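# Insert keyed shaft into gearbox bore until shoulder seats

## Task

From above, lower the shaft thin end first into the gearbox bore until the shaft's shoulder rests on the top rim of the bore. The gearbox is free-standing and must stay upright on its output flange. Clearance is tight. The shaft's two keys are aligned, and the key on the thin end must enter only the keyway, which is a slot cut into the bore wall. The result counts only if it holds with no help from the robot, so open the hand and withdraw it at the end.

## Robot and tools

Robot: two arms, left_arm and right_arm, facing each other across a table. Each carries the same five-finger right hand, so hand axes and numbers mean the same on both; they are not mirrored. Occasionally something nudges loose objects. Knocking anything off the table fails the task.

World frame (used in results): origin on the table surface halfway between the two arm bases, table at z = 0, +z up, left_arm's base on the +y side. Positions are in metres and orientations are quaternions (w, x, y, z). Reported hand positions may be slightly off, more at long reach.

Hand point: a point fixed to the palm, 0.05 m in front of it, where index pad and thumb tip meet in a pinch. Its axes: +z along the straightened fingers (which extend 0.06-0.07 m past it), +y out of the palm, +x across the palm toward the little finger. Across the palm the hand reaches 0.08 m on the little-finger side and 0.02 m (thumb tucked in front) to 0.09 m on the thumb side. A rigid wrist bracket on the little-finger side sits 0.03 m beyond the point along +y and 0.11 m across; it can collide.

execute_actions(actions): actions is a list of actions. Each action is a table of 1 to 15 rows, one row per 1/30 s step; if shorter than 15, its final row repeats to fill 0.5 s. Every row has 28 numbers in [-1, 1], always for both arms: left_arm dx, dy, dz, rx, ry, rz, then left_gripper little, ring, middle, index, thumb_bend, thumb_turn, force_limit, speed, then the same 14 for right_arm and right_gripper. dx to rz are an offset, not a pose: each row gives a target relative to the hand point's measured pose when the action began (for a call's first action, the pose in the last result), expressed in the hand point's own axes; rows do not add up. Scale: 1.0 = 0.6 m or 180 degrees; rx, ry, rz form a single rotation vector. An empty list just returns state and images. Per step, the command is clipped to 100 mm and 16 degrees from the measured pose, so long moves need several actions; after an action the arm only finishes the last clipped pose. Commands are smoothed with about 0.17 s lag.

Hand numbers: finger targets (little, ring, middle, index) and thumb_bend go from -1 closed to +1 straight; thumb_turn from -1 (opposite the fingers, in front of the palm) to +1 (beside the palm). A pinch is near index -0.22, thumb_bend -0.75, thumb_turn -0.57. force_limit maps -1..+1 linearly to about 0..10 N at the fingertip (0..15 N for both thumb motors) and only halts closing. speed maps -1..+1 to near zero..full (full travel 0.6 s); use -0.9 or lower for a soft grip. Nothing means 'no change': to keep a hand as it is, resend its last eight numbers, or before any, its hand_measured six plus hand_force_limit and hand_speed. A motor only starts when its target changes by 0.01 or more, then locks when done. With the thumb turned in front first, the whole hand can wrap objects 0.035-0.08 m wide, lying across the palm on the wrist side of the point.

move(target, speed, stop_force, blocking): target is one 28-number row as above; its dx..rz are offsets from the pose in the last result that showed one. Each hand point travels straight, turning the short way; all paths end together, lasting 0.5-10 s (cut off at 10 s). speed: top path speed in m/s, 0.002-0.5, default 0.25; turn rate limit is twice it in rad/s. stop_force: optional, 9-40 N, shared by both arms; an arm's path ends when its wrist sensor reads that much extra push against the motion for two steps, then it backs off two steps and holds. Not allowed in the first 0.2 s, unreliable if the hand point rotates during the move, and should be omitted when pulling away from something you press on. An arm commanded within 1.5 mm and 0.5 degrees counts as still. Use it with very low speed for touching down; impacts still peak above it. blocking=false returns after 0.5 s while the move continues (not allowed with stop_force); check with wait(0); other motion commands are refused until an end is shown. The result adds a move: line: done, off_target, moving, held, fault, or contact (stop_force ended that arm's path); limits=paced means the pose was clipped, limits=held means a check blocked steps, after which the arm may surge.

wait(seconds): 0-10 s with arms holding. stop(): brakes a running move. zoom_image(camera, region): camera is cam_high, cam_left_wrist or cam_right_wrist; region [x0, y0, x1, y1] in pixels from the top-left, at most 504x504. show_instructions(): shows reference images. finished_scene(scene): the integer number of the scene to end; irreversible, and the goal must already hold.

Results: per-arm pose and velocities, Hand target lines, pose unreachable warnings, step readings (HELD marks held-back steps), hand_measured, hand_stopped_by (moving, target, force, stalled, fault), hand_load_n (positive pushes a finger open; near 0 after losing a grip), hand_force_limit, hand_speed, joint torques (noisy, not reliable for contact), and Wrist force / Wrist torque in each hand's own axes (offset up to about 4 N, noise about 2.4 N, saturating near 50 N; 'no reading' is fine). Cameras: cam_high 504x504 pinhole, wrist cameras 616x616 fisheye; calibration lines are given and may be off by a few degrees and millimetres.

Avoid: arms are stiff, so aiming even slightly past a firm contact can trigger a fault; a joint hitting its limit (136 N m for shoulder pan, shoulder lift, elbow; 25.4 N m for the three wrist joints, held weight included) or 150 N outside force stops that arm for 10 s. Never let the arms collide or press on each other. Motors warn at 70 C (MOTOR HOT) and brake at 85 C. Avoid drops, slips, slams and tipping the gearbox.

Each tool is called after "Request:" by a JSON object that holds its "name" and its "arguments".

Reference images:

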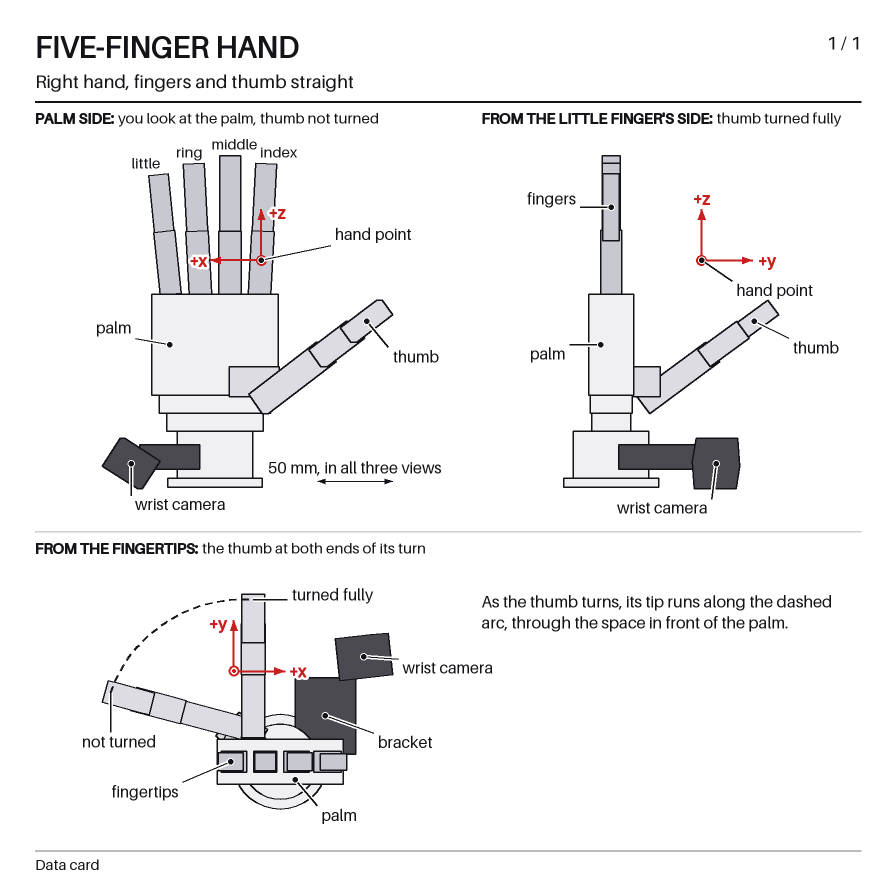

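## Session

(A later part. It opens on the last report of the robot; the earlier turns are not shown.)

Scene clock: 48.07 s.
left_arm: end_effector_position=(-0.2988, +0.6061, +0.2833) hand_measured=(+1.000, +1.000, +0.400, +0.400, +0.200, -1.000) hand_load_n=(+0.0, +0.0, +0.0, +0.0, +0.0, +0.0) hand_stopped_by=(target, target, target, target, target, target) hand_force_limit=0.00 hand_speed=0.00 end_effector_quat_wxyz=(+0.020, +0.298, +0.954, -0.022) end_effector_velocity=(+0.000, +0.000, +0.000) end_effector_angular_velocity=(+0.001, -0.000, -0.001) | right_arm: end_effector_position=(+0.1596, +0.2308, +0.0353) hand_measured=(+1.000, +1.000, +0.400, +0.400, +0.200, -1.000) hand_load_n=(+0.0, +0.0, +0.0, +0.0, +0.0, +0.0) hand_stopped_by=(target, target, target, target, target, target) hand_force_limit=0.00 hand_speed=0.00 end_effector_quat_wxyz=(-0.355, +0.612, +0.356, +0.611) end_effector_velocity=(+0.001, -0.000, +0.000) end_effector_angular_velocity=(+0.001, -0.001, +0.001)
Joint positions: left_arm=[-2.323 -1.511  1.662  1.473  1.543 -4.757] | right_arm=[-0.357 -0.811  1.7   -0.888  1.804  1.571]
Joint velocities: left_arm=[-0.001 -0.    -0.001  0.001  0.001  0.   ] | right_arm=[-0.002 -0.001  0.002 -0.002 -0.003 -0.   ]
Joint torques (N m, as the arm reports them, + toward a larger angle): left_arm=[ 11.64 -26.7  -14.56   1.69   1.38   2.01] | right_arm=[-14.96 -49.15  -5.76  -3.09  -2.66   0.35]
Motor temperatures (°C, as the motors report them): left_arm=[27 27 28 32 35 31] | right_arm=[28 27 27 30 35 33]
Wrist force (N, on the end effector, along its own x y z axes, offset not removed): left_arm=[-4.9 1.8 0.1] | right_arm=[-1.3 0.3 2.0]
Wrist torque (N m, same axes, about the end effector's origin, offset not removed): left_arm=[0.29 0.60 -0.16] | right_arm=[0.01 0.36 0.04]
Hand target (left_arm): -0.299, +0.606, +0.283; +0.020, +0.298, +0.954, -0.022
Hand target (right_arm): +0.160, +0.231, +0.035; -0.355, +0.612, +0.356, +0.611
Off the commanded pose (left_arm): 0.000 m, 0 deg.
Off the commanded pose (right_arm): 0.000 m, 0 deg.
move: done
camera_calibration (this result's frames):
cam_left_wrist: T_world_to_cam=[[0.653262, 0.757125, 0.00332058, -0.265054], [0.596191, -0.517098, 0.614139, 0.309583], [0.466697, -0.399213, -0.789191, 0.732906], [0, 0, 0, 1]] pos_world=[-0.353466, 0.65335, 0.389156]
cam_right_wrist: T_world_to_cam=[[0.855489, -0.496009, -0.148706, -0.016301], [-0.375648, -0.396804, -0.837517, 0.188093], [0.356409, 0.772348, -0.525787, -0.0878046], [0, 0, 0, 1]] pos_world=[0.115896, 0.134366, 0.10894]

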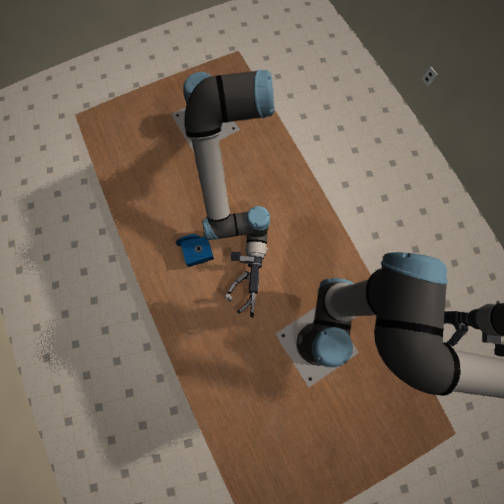

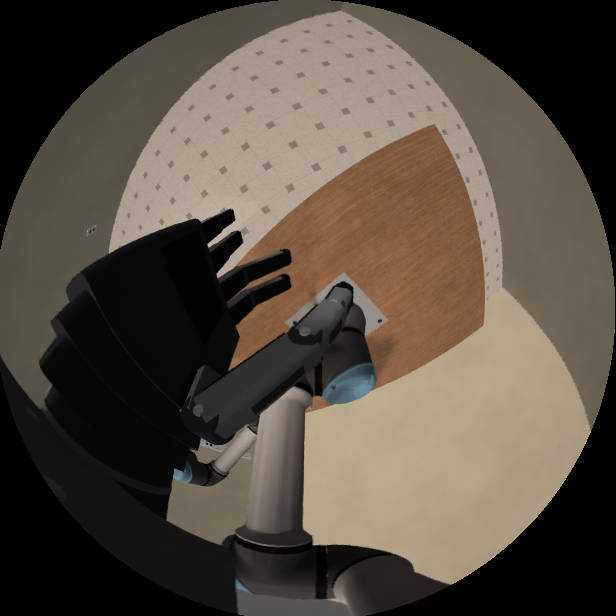

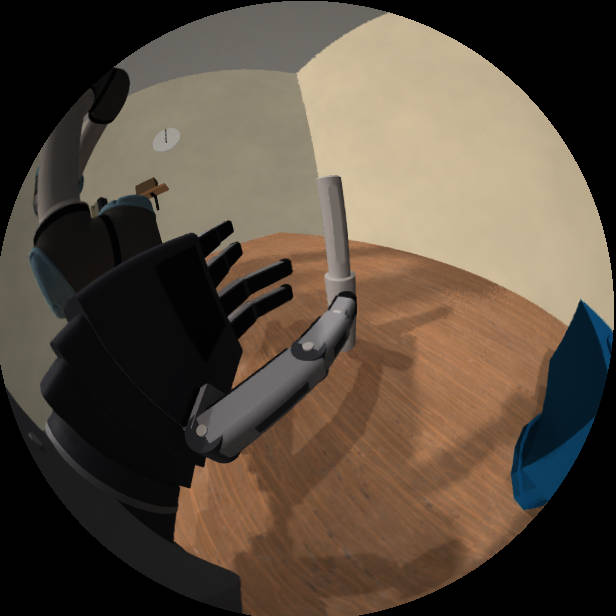

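Request:
{"name": "move", "arguments": {"target": [0,0,0,0,0,0,1,1,0.4,0.4,0.2,-1,0,0,-0.012,0,-0.025,0,0,0,1,1,0.4,0.4,0.2,-1,0,0], "speed": 0.03, "stop_force": 12}}

Request:
{"name": "move", "arguments": {"target": [0,0,0,0,0,0,1,1,0.4,0.4,0.2,-1,0,0,0,0.055,0,0,0,0,1,1,0.4,0.4,0.2,-1,0,0], "speed": 0.04}}

Request:
{"name": "zoom_image", "arguments": {"camera": "cam_high", "region": [190, 220, 310, 340]}}

Request:
{"name": "zoom_image", "arguments": {"camera": "cam_right_wrist", "region": [220, 160, 420, 360]}}

Scene clock: 49.10 s.
left_arm: end_effector_position=(-0.2988, +0.6061, +0.2833) hand_measured=(+1.000, +1.000, +0.400, +0.400, +0.200, -1.000) hand_load_n=(+0.0, +0.0, +0.0, +0.0, +0.0, +0.0) hand_stopped_by=(target, target, target, target, target, target) hand_force_limit=0.00 hand_speed=0.00 end_effector_quat_wxyz=(+0.020, +0.298, +0.954, -0.022) end_effector_velocity=(-0.000, -0.000, +0.000) end_effector_angular_velocity=(-0.000, +0.001, +0.001) | right_arm: end_effector_position=(+0.1522, +0.2178, +0.0281) hand_measured=(+1.000, +1.000, +0.400, +0.400, +0.200, -1.000) hand_load_n=(+0.0, +0.0, +0.0, +0.0, +0.0, +0.0) hand_stopped_by=(target, target, target, target, target, target) hand_force_limit=0.00 hand_speed=0.00 end_effector_quat_wxyz=(-0.355, +0.612, +0.356, +0.611) end_effector_velocity=(-0.001, -0.001, -0.000) end_effector_angular_velocity=(+0.001, -0.000, +0.001)
Joint positions: left_arm=[-2.323 -1.511  1.662  1.473  1.543 -4.757] | right_arm=[-0.35  -0.818  1.744 -0.926  1.81   1.571]
Joint velocities: left_arm=[-0.    -0.001 -0.001  0.001 -0.001 -0.001] | right_arm=[ 0.001 -0.     0.003 -0.004  0.    -0.   ]
Joint torques (N m, as the arm reports them, + toward a larger angle): left_arm=[ 12.11 -26.68 -14.06   1.55   1.14   2.09] | right_arm=[ 12.38 -48.94  -4.18  -3.11   2.49   1.4 ]
Motor temperatures (°C, as the motors report them): left_arm=[27 27 28 32 35 31] | right_arm=[28 27 27 30 35 33]
Wrist force (N, on the end effector, along its own x y z axes, offset not removed): left_arm=[-1.8 -1.8 0.4] | right_arm=[-0.3 -1.4 1.1]
Wrist torque (N m, same axes, about the end effector's origin, offset not removed): left_arm=[-0.37 0.17 -0.17] | right_arm=[-0.41 0.18 0.18]
Hand target (left_arm): -0.299, +0.606, +0.283; +0.020, +0.298, +0.954, -0.022
Hand target (right_arm): +0.152, +0.218, +0.028; -0.355, +0.612, +0.356, +0.611
Off the commanded pose (left_arm): 0.000 m, 0 deg.
Off the commanded pose (right_arm): 0.000 m, 0 deg.
move: done
camera_calibration (this result's frames):
cam_left_wrist: T_world_to_cam=[[0.653262, 0.757125, 0.00332066, -0.265054], [0.596191, -0.517098, 0.614138, 0.309583], [0.466697, -0.399213, -0.789191, 0.732906], [0, 0, 0, 1]] pos_world=[-0.353466, 0.65335, 0.389156]
cam_right_wrist: T_world_to_cam=[[0.855481, -0.49602, -0.148717, -0.0174789], [-0.375662, -0.396798, -0.837514, 0.174175], [0.356413, 0.772344, -0.525789, -0.0789269], [0, 0, 0, 1]] pos_world=[0.108514, 0.121401, 0.101776]

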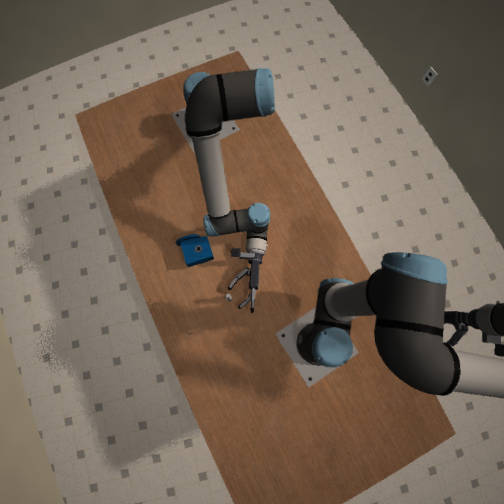

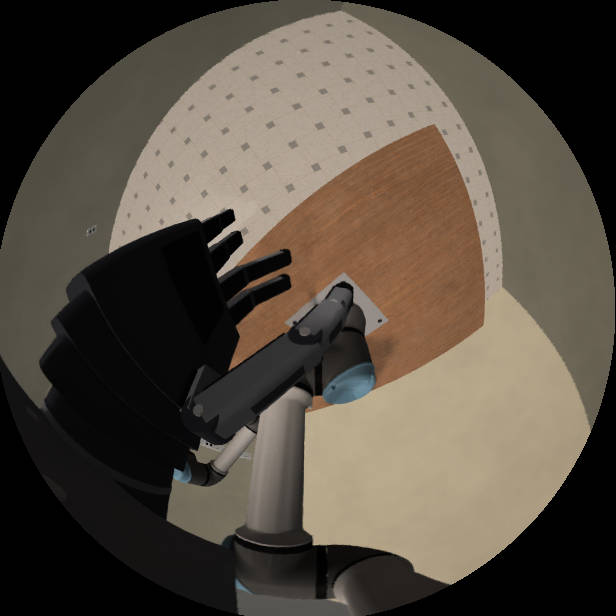

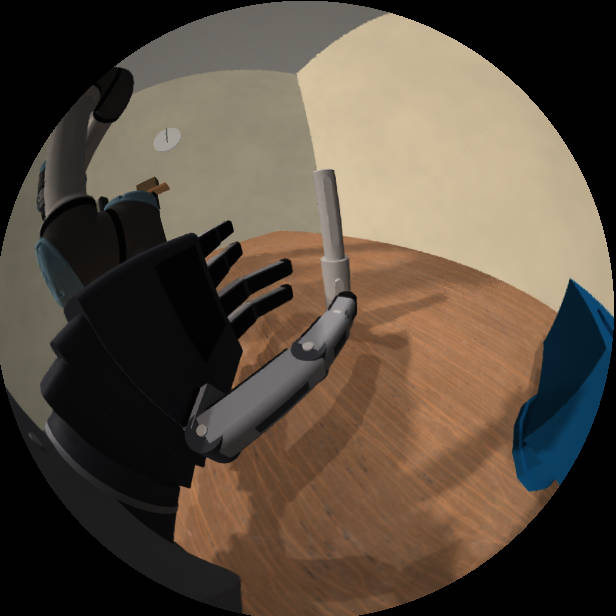

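Scene clock: 50.27 s.
left_arm: end_effector_position=(-0.2988, +0.6061, +0.2833) hand_measured=(+1.000, +1.000, +0.400, +0.400, +0.200, -1.000) hand_load_n=(+0.0, +0.0, +0.0, +0.0, +0.0, +0.0) hand_stopped_by=(target, target, target, target, target, target) hand_force_limit=0.00 hand_speed=0.00 end_effector_quat_wxyz=(+0.020, +0.298, +0.954, -0.022) end_effector_velocity=(-0.000, -0.000, -0.001) end_effector_angular_velocity=(-0.001, +0.000, +0.000) | right_arm: end_effector_position=(+0.1808, +0.2015, +0.0282) hand_measured=(+1.000, +1.000, +0.400, +0.400, +0.200, -1.000) hand_load_n=(+0.0, +0.0, +0.0, +0.0, +0.0, +0.0) hand_stopped_by=(target, target, target, target, target, target) hand_force_limit=0.00 hand_speed=0.00 end_effector_quat_wxyz=(-0.355, +0.612, +0.356, +0.611) end_effector_velocity=(+0.001, -0.001, -0.000) end_effector_angular_velocity=(+0.000, -0.000, -0.001)
Joint positions: left_arm=[-2.323 -1.511  1.662  1.473  1.543 -4.757] | right_arm=[-0.412 -0.839  1.792 -0.952  1.748  1.571]
Joint velocities: left_arm=[ 0.     0.     0.002 -0.002 -0.001  0.   ] | right_arm=[-0.003 -0.001  0.002 -0.002 -0.002  0.   ]
Joint torques (N m, as the arm reports them, + toward a larger angle): left_arm=[ 11.59 -26.68 -13.99   1.62   1.04   2.11] | right_arm=[-13.89 -48.1   -4.62  -3.06  -2.56   1.57]
Motor temperatures (°C, as the motors report them): left_arm=[27 27 28 32 35 31] | right_arm=[28 27 27 30 35 33]
Wrist force (N, on the end effector, along its own x y z axes, offset not removed): left_arm=[-4.3 1.8 -2.2] | right_arm=[-1.6 0.3 5.2]
Wrist torque (N m, same axes, about the end effector's origin, offset not removed): left_arm=[0.38 0.57 -0.24] | right_arm=[-0.34 0.21 0.05]
Hand target (left_arm): -0.299, +0.606, +0.283; +0.020, +0.298, +0.954, -0.022
Hand target (right_arm): +0.181, +0.201, +0.028; -0.355, +0.612, +0.356, +0.611
Off the commanded pose (left_arm): 0.000 m, 0 deg.
Off the commanded pose (right_arm): 0.000 m, 0 deg.
move: done
camera_calibration (this result's frames):
cam_left_wrist: T_world_to_cam=[[0.653262, 0.757125, 0.00332063, -0.265054], [0.596191, -0.517098, 0.614138, 0.309583], [0.466697, -0.399213, -0.789191, 0.732906], [0, 0, 0, 1]] pos_world=[-0.353466, 0.65335, 0.389156]
cam_right_wrist: T_world_to_cam=[[0.85546, -0.496037, -0.148782, -0.0500048], [-0.375727, -0.396774, -0.837496, 0.178488], [0.356396, 0.772345, -0.525799, -0.0765004], [0, 0, 0, 1]] pos_world=[0.137104, 0.1051, 0.10182]

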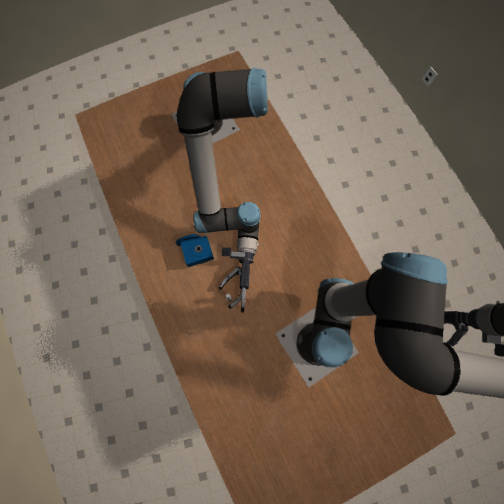

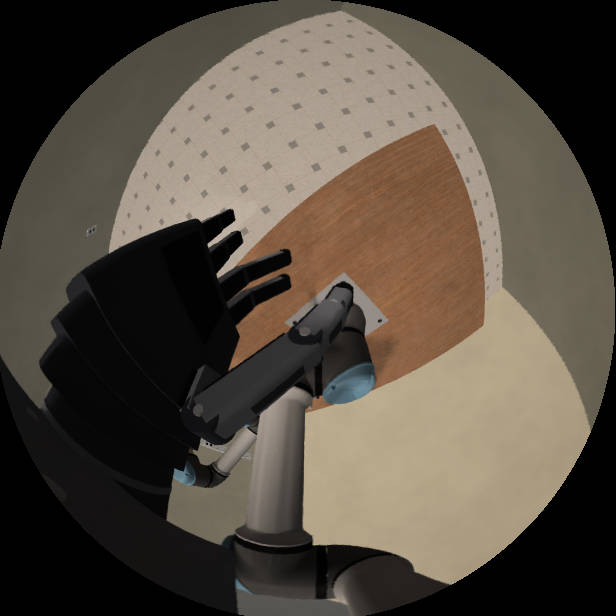

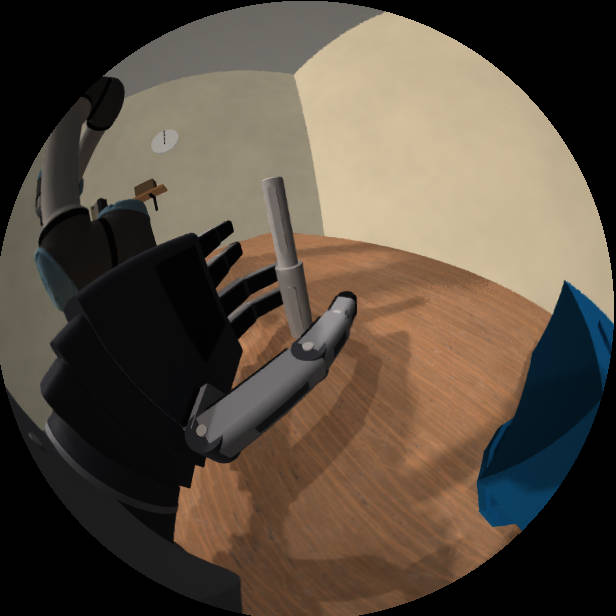

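Region (190, 220, 310, 340) of cam_high's 504x504 image, scaled by 4.200, with more detail than that image has.

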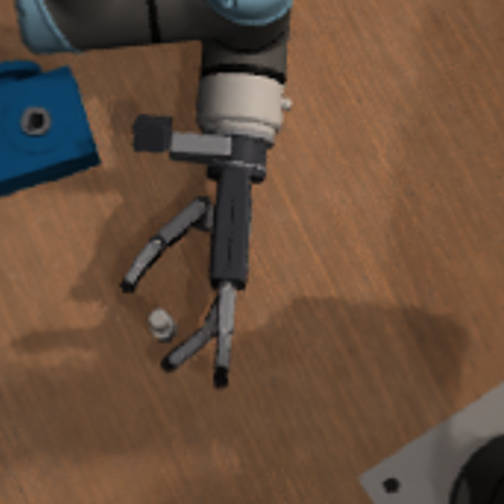

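Region (220, 160, 420, 360) of cam_right_wrist's 616x616 image, scaled by 2.520, with more detail than that image has.

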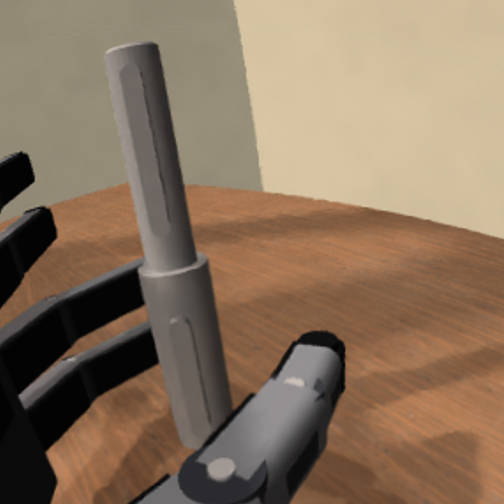

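Request:
{"name": "move", "arguments": {"target": [0,0,0,0,0,0,1,1,0.4,0.4,0.2,-1,0,0,-0.006,0,0.015,0,0,0,1,1,0.2,0.2,-0.3,-1,0,-0.5], "speed": 0.02}}

Request:
{"name": "zoom_image", "arguments": {"camera": "cam_high", "region": [200, 250, 280, 330]}}

Request:
{"name": "zoom_image", "arguments": {"camera": "cam_right_wrist", "region": [220, 160, 420, 360]}}

Scene clock: 51.73 s.
left_arm: end_effector_position=(-0.2988, +0.6061, +0.2833) hand_measured=(+1.000, +1.000, +0.400, +0.400, +0.200, -1.000) hand_load_n=(+0.0, +0.0, +0.0, +0.0, +0.0, +0.0) hand_stopped_by=(target, target, target, target, target, target) hand_force_limit=0.00 hand_speed=0.00 end_effector_quat_wxyz=(+0.020, +0.298, +0.954, -0.022) end_effector_velocity=(-0.000, +0.000, +0.001) end_effector_angular_velocity=(+0.003, +0.003, +0.001) | right_arm: end_effector_position=(+0.1852, +0.2094, +0.0246) hand_measured=(+1.000, +1.000, +0.200, +0.200, -0.300, -1.000) hand_load_n=(+0.0, +0.0, +0.0, +0.0, +0.0, +0.0) hand_stopped_by=(target, target, target, target, target, target) hand_force_limit=0.00 hand_speed=-0.50 end_effector_quat_wxyz=(-0.355, +0.612, +0.356, +0.611) end_effector_velocity=(-0.000, -0.000, -0.001) end_effector_angular_velocity=(-0.002, +0.001, +0.001)
Joint positions: left_arm=[-2.323 -1.511  1.662  1.473  1.543 -4.757] | right_arm=[-0.415 -0.82   1.765 -0.944  1.745  1.571]
Joint velocities: left_arm=[ 0.    -0.003 -0.001 -0.001  0.    -0.001] | right_arm=[-0.     0.     0.001  0.001 -0.001  0.   ]
Joint torques (N m, as the arm reports them, + toward a larger angle): left_arm=[ 11.59 -26.76 -14.09   1.59   1.22   2.13] | right_arm=[-14.77 -32.03 -25.4   -0.29  -2.53   1.61]
Motor temperatures (°C, as the motors report them): left_arm=[27 27 28 32 35 31] | right_arm=[28 27 27 30 35 33]
Wrist force (N, on the end effector, along its own x y z axes, offset not removed): left_arm=[-4.3 0.5 1.9] | right_arm=[-2.1 -2.2 1.0]
Wrist torque (N m, same axes, about the end effector's origin, offset not removed): left_arm=[0.12 0.62 -0.42] | right_arm=[-0.52 0.33 0.04]
Hand target (left_arm): -0.299, +0.606, +0.283; +0.020, +0.298, +0.954, -0.022
Hand target (right_arm): +0.185, +0.209, +0.025; -0.355, +0.612, +0.356, +0.611
Off the commanded pose (left_arm): 0.000 m, 0 deg.
Off the commanded pose (right_arm): 0.000 m, 0 deg.
move: done
camera_calibration (this result's frames):
cam_left_wrist: T_world_to_cam=[[0.653262, 0.757125, 0.00332043, -0.265054], [0.596191, -0.517098, 0.614138, 0.309583], [0.466696, -0.399214, -0.789191, 0.732906], [0, 0, 0, 1]] pos_world=[-0.353466, 0.65335, 0.389156]
cam_right_wrist: T_world_to_cam=[[0.855459, -0.496037, -0.148785, -0.0504843], [-0.375729, -0.396774, -0.837495, 0.180249], [0.356394, 0.772346, -0.525799, -0.086018], [0, 0, 0, 1]] pos_world=[0.141568, 0.112912, 0.0982178]

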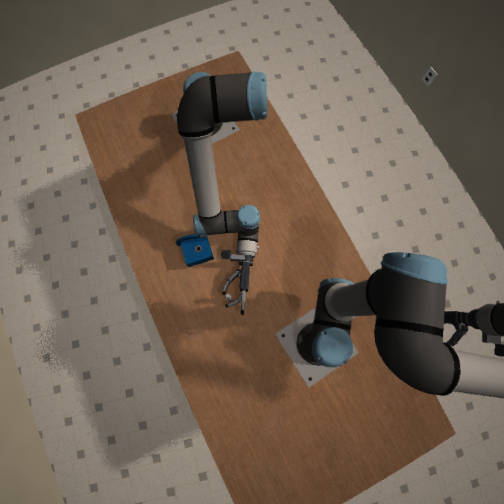

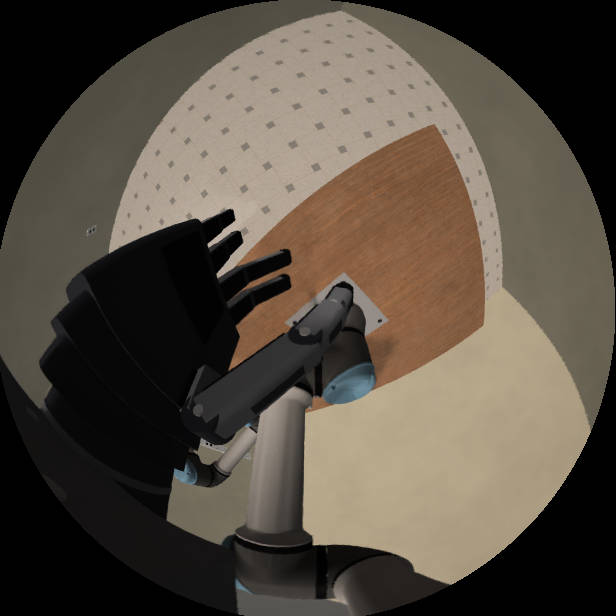

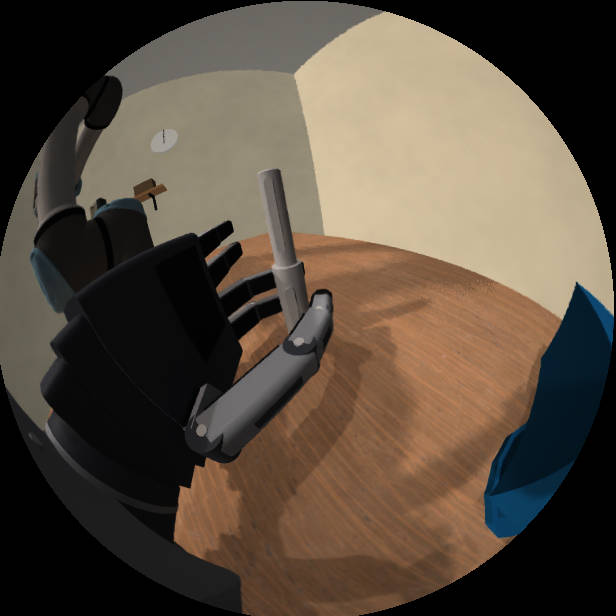

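Region (200, 250, 280, 330) of cam_high's 504x504 image, scaled by 6.300, with more detail than that image has.

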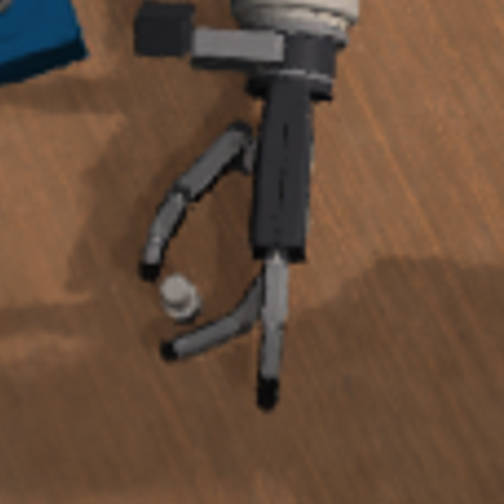

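Region (220, 160, 420, 360) of cam_right_wrist's 616x616 image, scaled by 2.520, with more detail than that image has.

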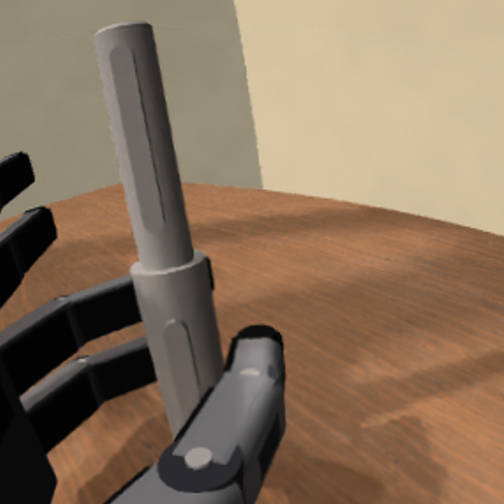

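Thumb first (it will sweep the key CW), then fingers.

Request:
{"name": "move", "arguments": {"target": [0,0,0,0,0,0,1,1,0.4,0.4,0.2,-1,0,0,0,0,0,0,0,0,1,1,0.12,0.12,-0.62,-1,0,-0.6]}}

Request:
{"name": "move", "arguments": {"target": [0,0,0,0,0,0,1,1,0.4,0.4,0.2,-1,0,0,0,0,0,0,0,0,1,1,-0.4,-0.4,-0.62,-1,0.4,-0.75]}}

Request:
{"name": "zoom_image", "arguments": {"camera": "cam_high", "region": [200, 250, 280, 330]}}

Request:
{"name": "zoom_image", "arguments": {"camera": "cam_right_wrist", "region": [220, 160, 420, 360]}}

Scene clock: 52.90 s.
left_arm: end_effector_position=(-0.2988, +0.6061, +0.2833) hand_measured=(+1.000, +1.000, +0.400, +0.400, +0.200, -1.000) hand_load_n=(+0.0, +0.0, +0.0, +0.0, +0.0, +0.0) hand_stopped_by=(target, target, target, target, target, target) hand_force_limit=0.00 hand_speed=0.00 end_effector_quat_wxyz=(+0.020, +0.298, +0.954, -0.022) end_effector_velocity=(-0.001, +0.001, +0.000) end_effector_angular_velocity=(+0.001, +0.000, +0.001) | right_arm: end_effector_position=(+0.1852, +0.2094, +0.0246) hand_measured=(+1.000, +1.000, +0.120, +0.120, -0.620, -1.000) hand_load_n=(+0.0, +0.0, +0.0, +0.0, +0.0, +0.0) hand_stopped_by=(target, target, target, target, target, target) hand_force_limit=0.00 hand_speed=-0.60 end_effector_quat_wxyz=(-0.355, +0.612, +0.356, +0.611) end_effector_velocity=(+0.000, -0.000, +0.000) end_effector_angular_velocity=(+0.001, -0.000, -0.001)
Joint positions: left_arm=[-2.323 -1.511  1.662  1.473  1.543 -4.757] | right_arm=[-0.415 -0.82   1.765 -0.944  1.745  1.571]
Joint velocities: left_arm=[ 0.     0.002 -0.002 -0.     0.001 -0.001] | right_arm=[-0.    -0.    -0.    -0.     0.001  0.   ]
Joint torques (N m, as the arm reports them, + toward a larger angle): left_arm=[ 11.95 -26.62 -14.49   1.63   1.25   2.11] | right_arm=[-14.85 -32.27 -24.67  -0.2   -2.49   1.74]
Motor temperatures (°C, as the motors report them): left_arm=[27 27 28 32 35 31] | right_arm=[28 27 27 30 35 33]
Wrist force (N, on the end effector, along its own x y z axes, offset not removed): left_arm=[-2.1 -3.8 0.0] | right_arm=[1.7 0.0 -1.1]
Wrist torque (N m, same axes, about the end effector's origin, offset not removed): left_arm=[-0.53 0.22 -0.29] | right_arm=[-0.01 0.09 0.31]
Hand target (left_arm): -0.299, +0.606, +0.283; +0.020, +0.298, +0.954, -0.022
Hand target (right_arm): +0.185, +0.209, +0.025; -0.355, +0.612, +0.356, +0.611
Off the commanded pose (left_arm): 0.000 m, 0 deg.
Off the commanded pose (right_arm): 0.000 m, 0 deg.
move: done
camera_calibration (this result's frames):
cam_left_wrist: T_world_to_cam=[[0.653262, 0.757125, 0.00332044, -0.265054], [0.596191, -0.517098, 0.614138, 0.309584], [0.466696, -0.399214, -0.789191, 0.732906], [0, 0, 0, 1]] pos_world=[-0.353466, 0.65335, 0.389156]
cam_right_wrist: T_world_to_cam=[[0.855459, -0.496037, -0.148785, -0.0504844], [-0.37573, -0.396774, -0.837495, 0.180249], [0.356394, 0.772346, -0.525799, -0.0860184], [0, 0, 0, 1]] pos_world=[0.141569, 0.112912, 0.0982176]

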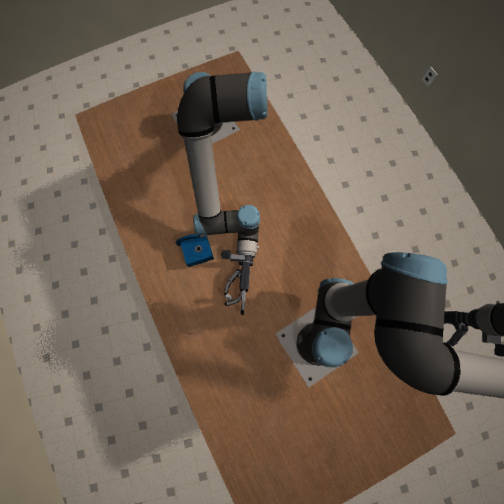

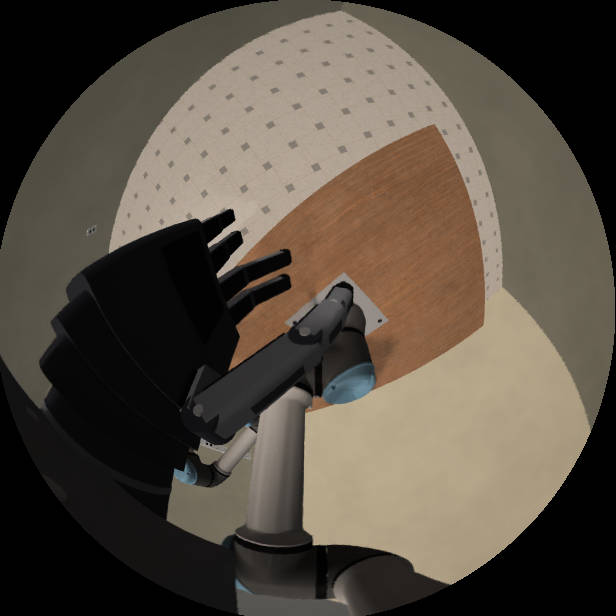

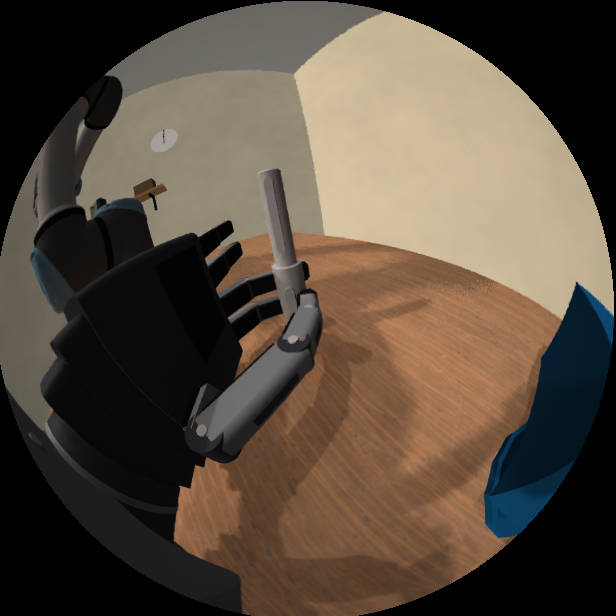

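Scene clock: 53.47 s.
left_arm: end_effector_position=(-0.2988, +0.6061, +0.2833) hand_measured=(+1.000, +1.000, +0.400, +0.400, +0.200, -1.000) hand_load_n=(+0.0, +0.0, +0.0, +0.0, +0.0, +0.0) hand_stopped_by=(target, target, target, target, target, target) hand_force_limit=0.00 hand_speed=0.00 end_effector_quat_wxyz=(+0.020, +0.298, +0.954, -0.022) end_effector_velocity=(-0.000, +0.000, +0.000) end_effector_angular_velocity=(+0.001, +0.001, -0.001) | right_arm: end_effector_position=(+0.1852, +0.2094, +0.0246) hand_measured=(+1.000, +1.000, +0.000, +0.000, -0.612, -1.000) hand_load_n=(+0.0, +0.0, +8.5, +7.5, +13.5, -0.5) hand_stopped_by=(target, target, force, force, target, target) hand_force_limit=0.40 hand_speed=-0.75 end_effector_quat_wxyz=(-0.355, +0.612, +0.356, +0.611) end_effector_velocity=(-0.000, -0.000, -0.000) end_effector_angular_velocity=(-0.000, +0.000, +0.001)
Joint positions: left_arm=[-2.323 -1.511  1.662  1.473  1.543 -4.757] | right_arm=[-0.415 -0.82   1.765 -0.944  1.745  1.571]
Joint velocities: left_arm=[-0.    -0.001 -0.001  0.    -0.     0.001] | right_arm=[ 0.     0.     0.    -0.001 -0.     0.   ]
Joint torques (N m, as the arm reports them, + toward a larger angle): left_arm=[ 11.86 -26.56 -14.54   1.55   1.28   2.13] | right_arm=[-14.68 -32.9  -24.57  -0.75  -2.3    1.72]
Motor temperatures (°C, as the motors report them): left_arm=[27 27 28 32 35 31] | right_arm=[28 27 27 30 35 33]
Wrist force (N, on the end effector, along its own x y z axes, offset not removed): left_arm=[-4.6 0.9 1.8] | right_arm=[-2.3 0.5 -1.4]
Wrist torque (N m, same axes, about the end effector's origin, offset not removed): left_arm=[0.17 0.63 -0.34] | right_arm=[-0.07 0.40 0.05]
Hand target (left_arm): -0.299, +0.606, +0.283; +0.020, +0.298, +0.954, -0.022
Hand target (right_arm): +0.185, +0.209, +0.025; -0.355, +0.612, +0.356, +0.611
Off the commanded pose (left_arm): 0.000 m, 0 deg.
Off the commanded pose (right_arm): 0.000 m, 0 deg.
move: done
camera_calibration (this result's frames):
cam_left_wrist: T_world_to_cam=[[0.653262, 0.757125, 0.00332062, -0.265054], [0.596191, -0.517098, 0.614138, 0.309583], [0.466697, -0.399213, -0.789191, 0.732906], [0, 0, 0, 1]] pos_world=[-0.353466, 0.65335, 0.389156]
cam_right_wrist: T_world_to_cam=[[0.855461, -0.496035, -0.148782, -0.0504865], [-0.375733, -0.396791, -0.837486, 0.180246], [0.356387, 0.772338, -0.525815, -0.0860184], [0, 0, 0, 1]] pos_world=[0.141569, 0.112912, 0.0982118]

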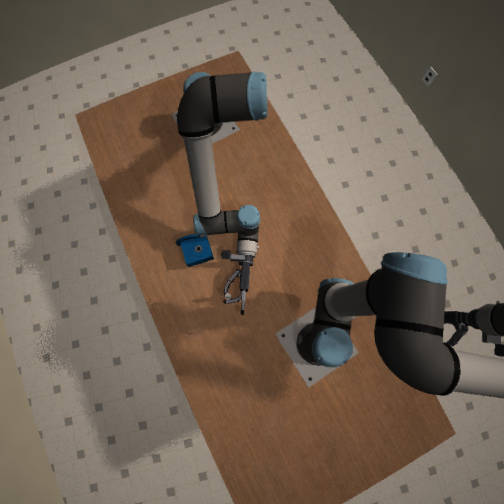

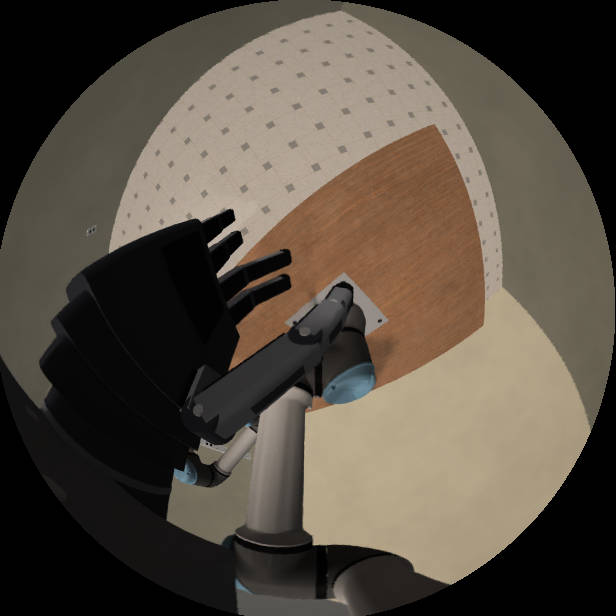

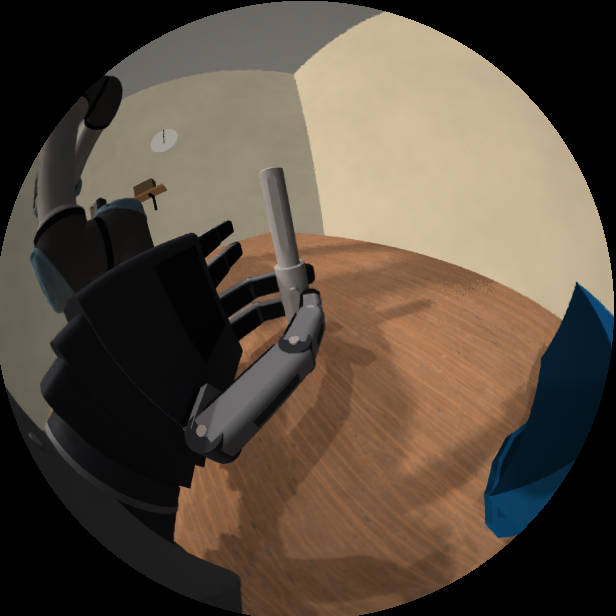

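Region (200, 250, 280, 330) of cam_high's 504x504 image, scaled by 6.300, with more detail than that image has.

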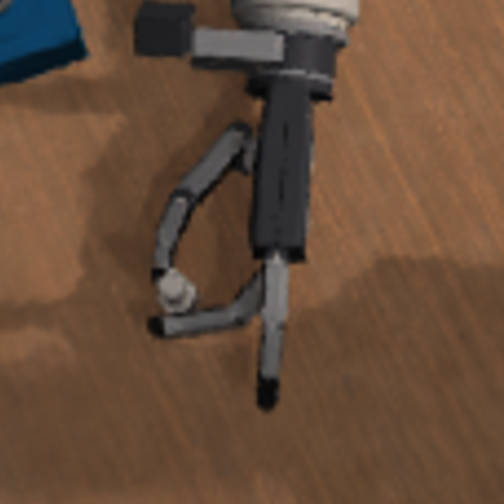

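Region (220, 160, 420, 360) of cam_right_wrist's 616x616 image, scaled by 2.520, with more detail than that image has.

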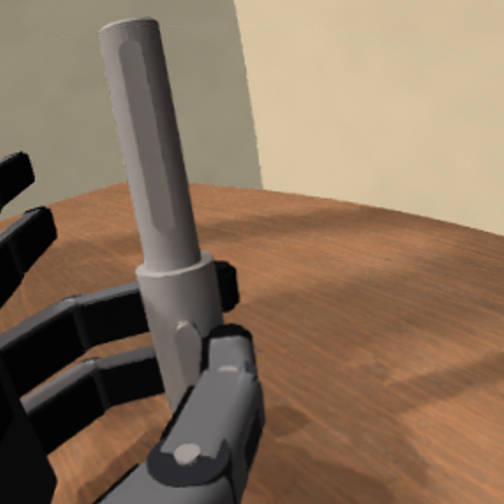

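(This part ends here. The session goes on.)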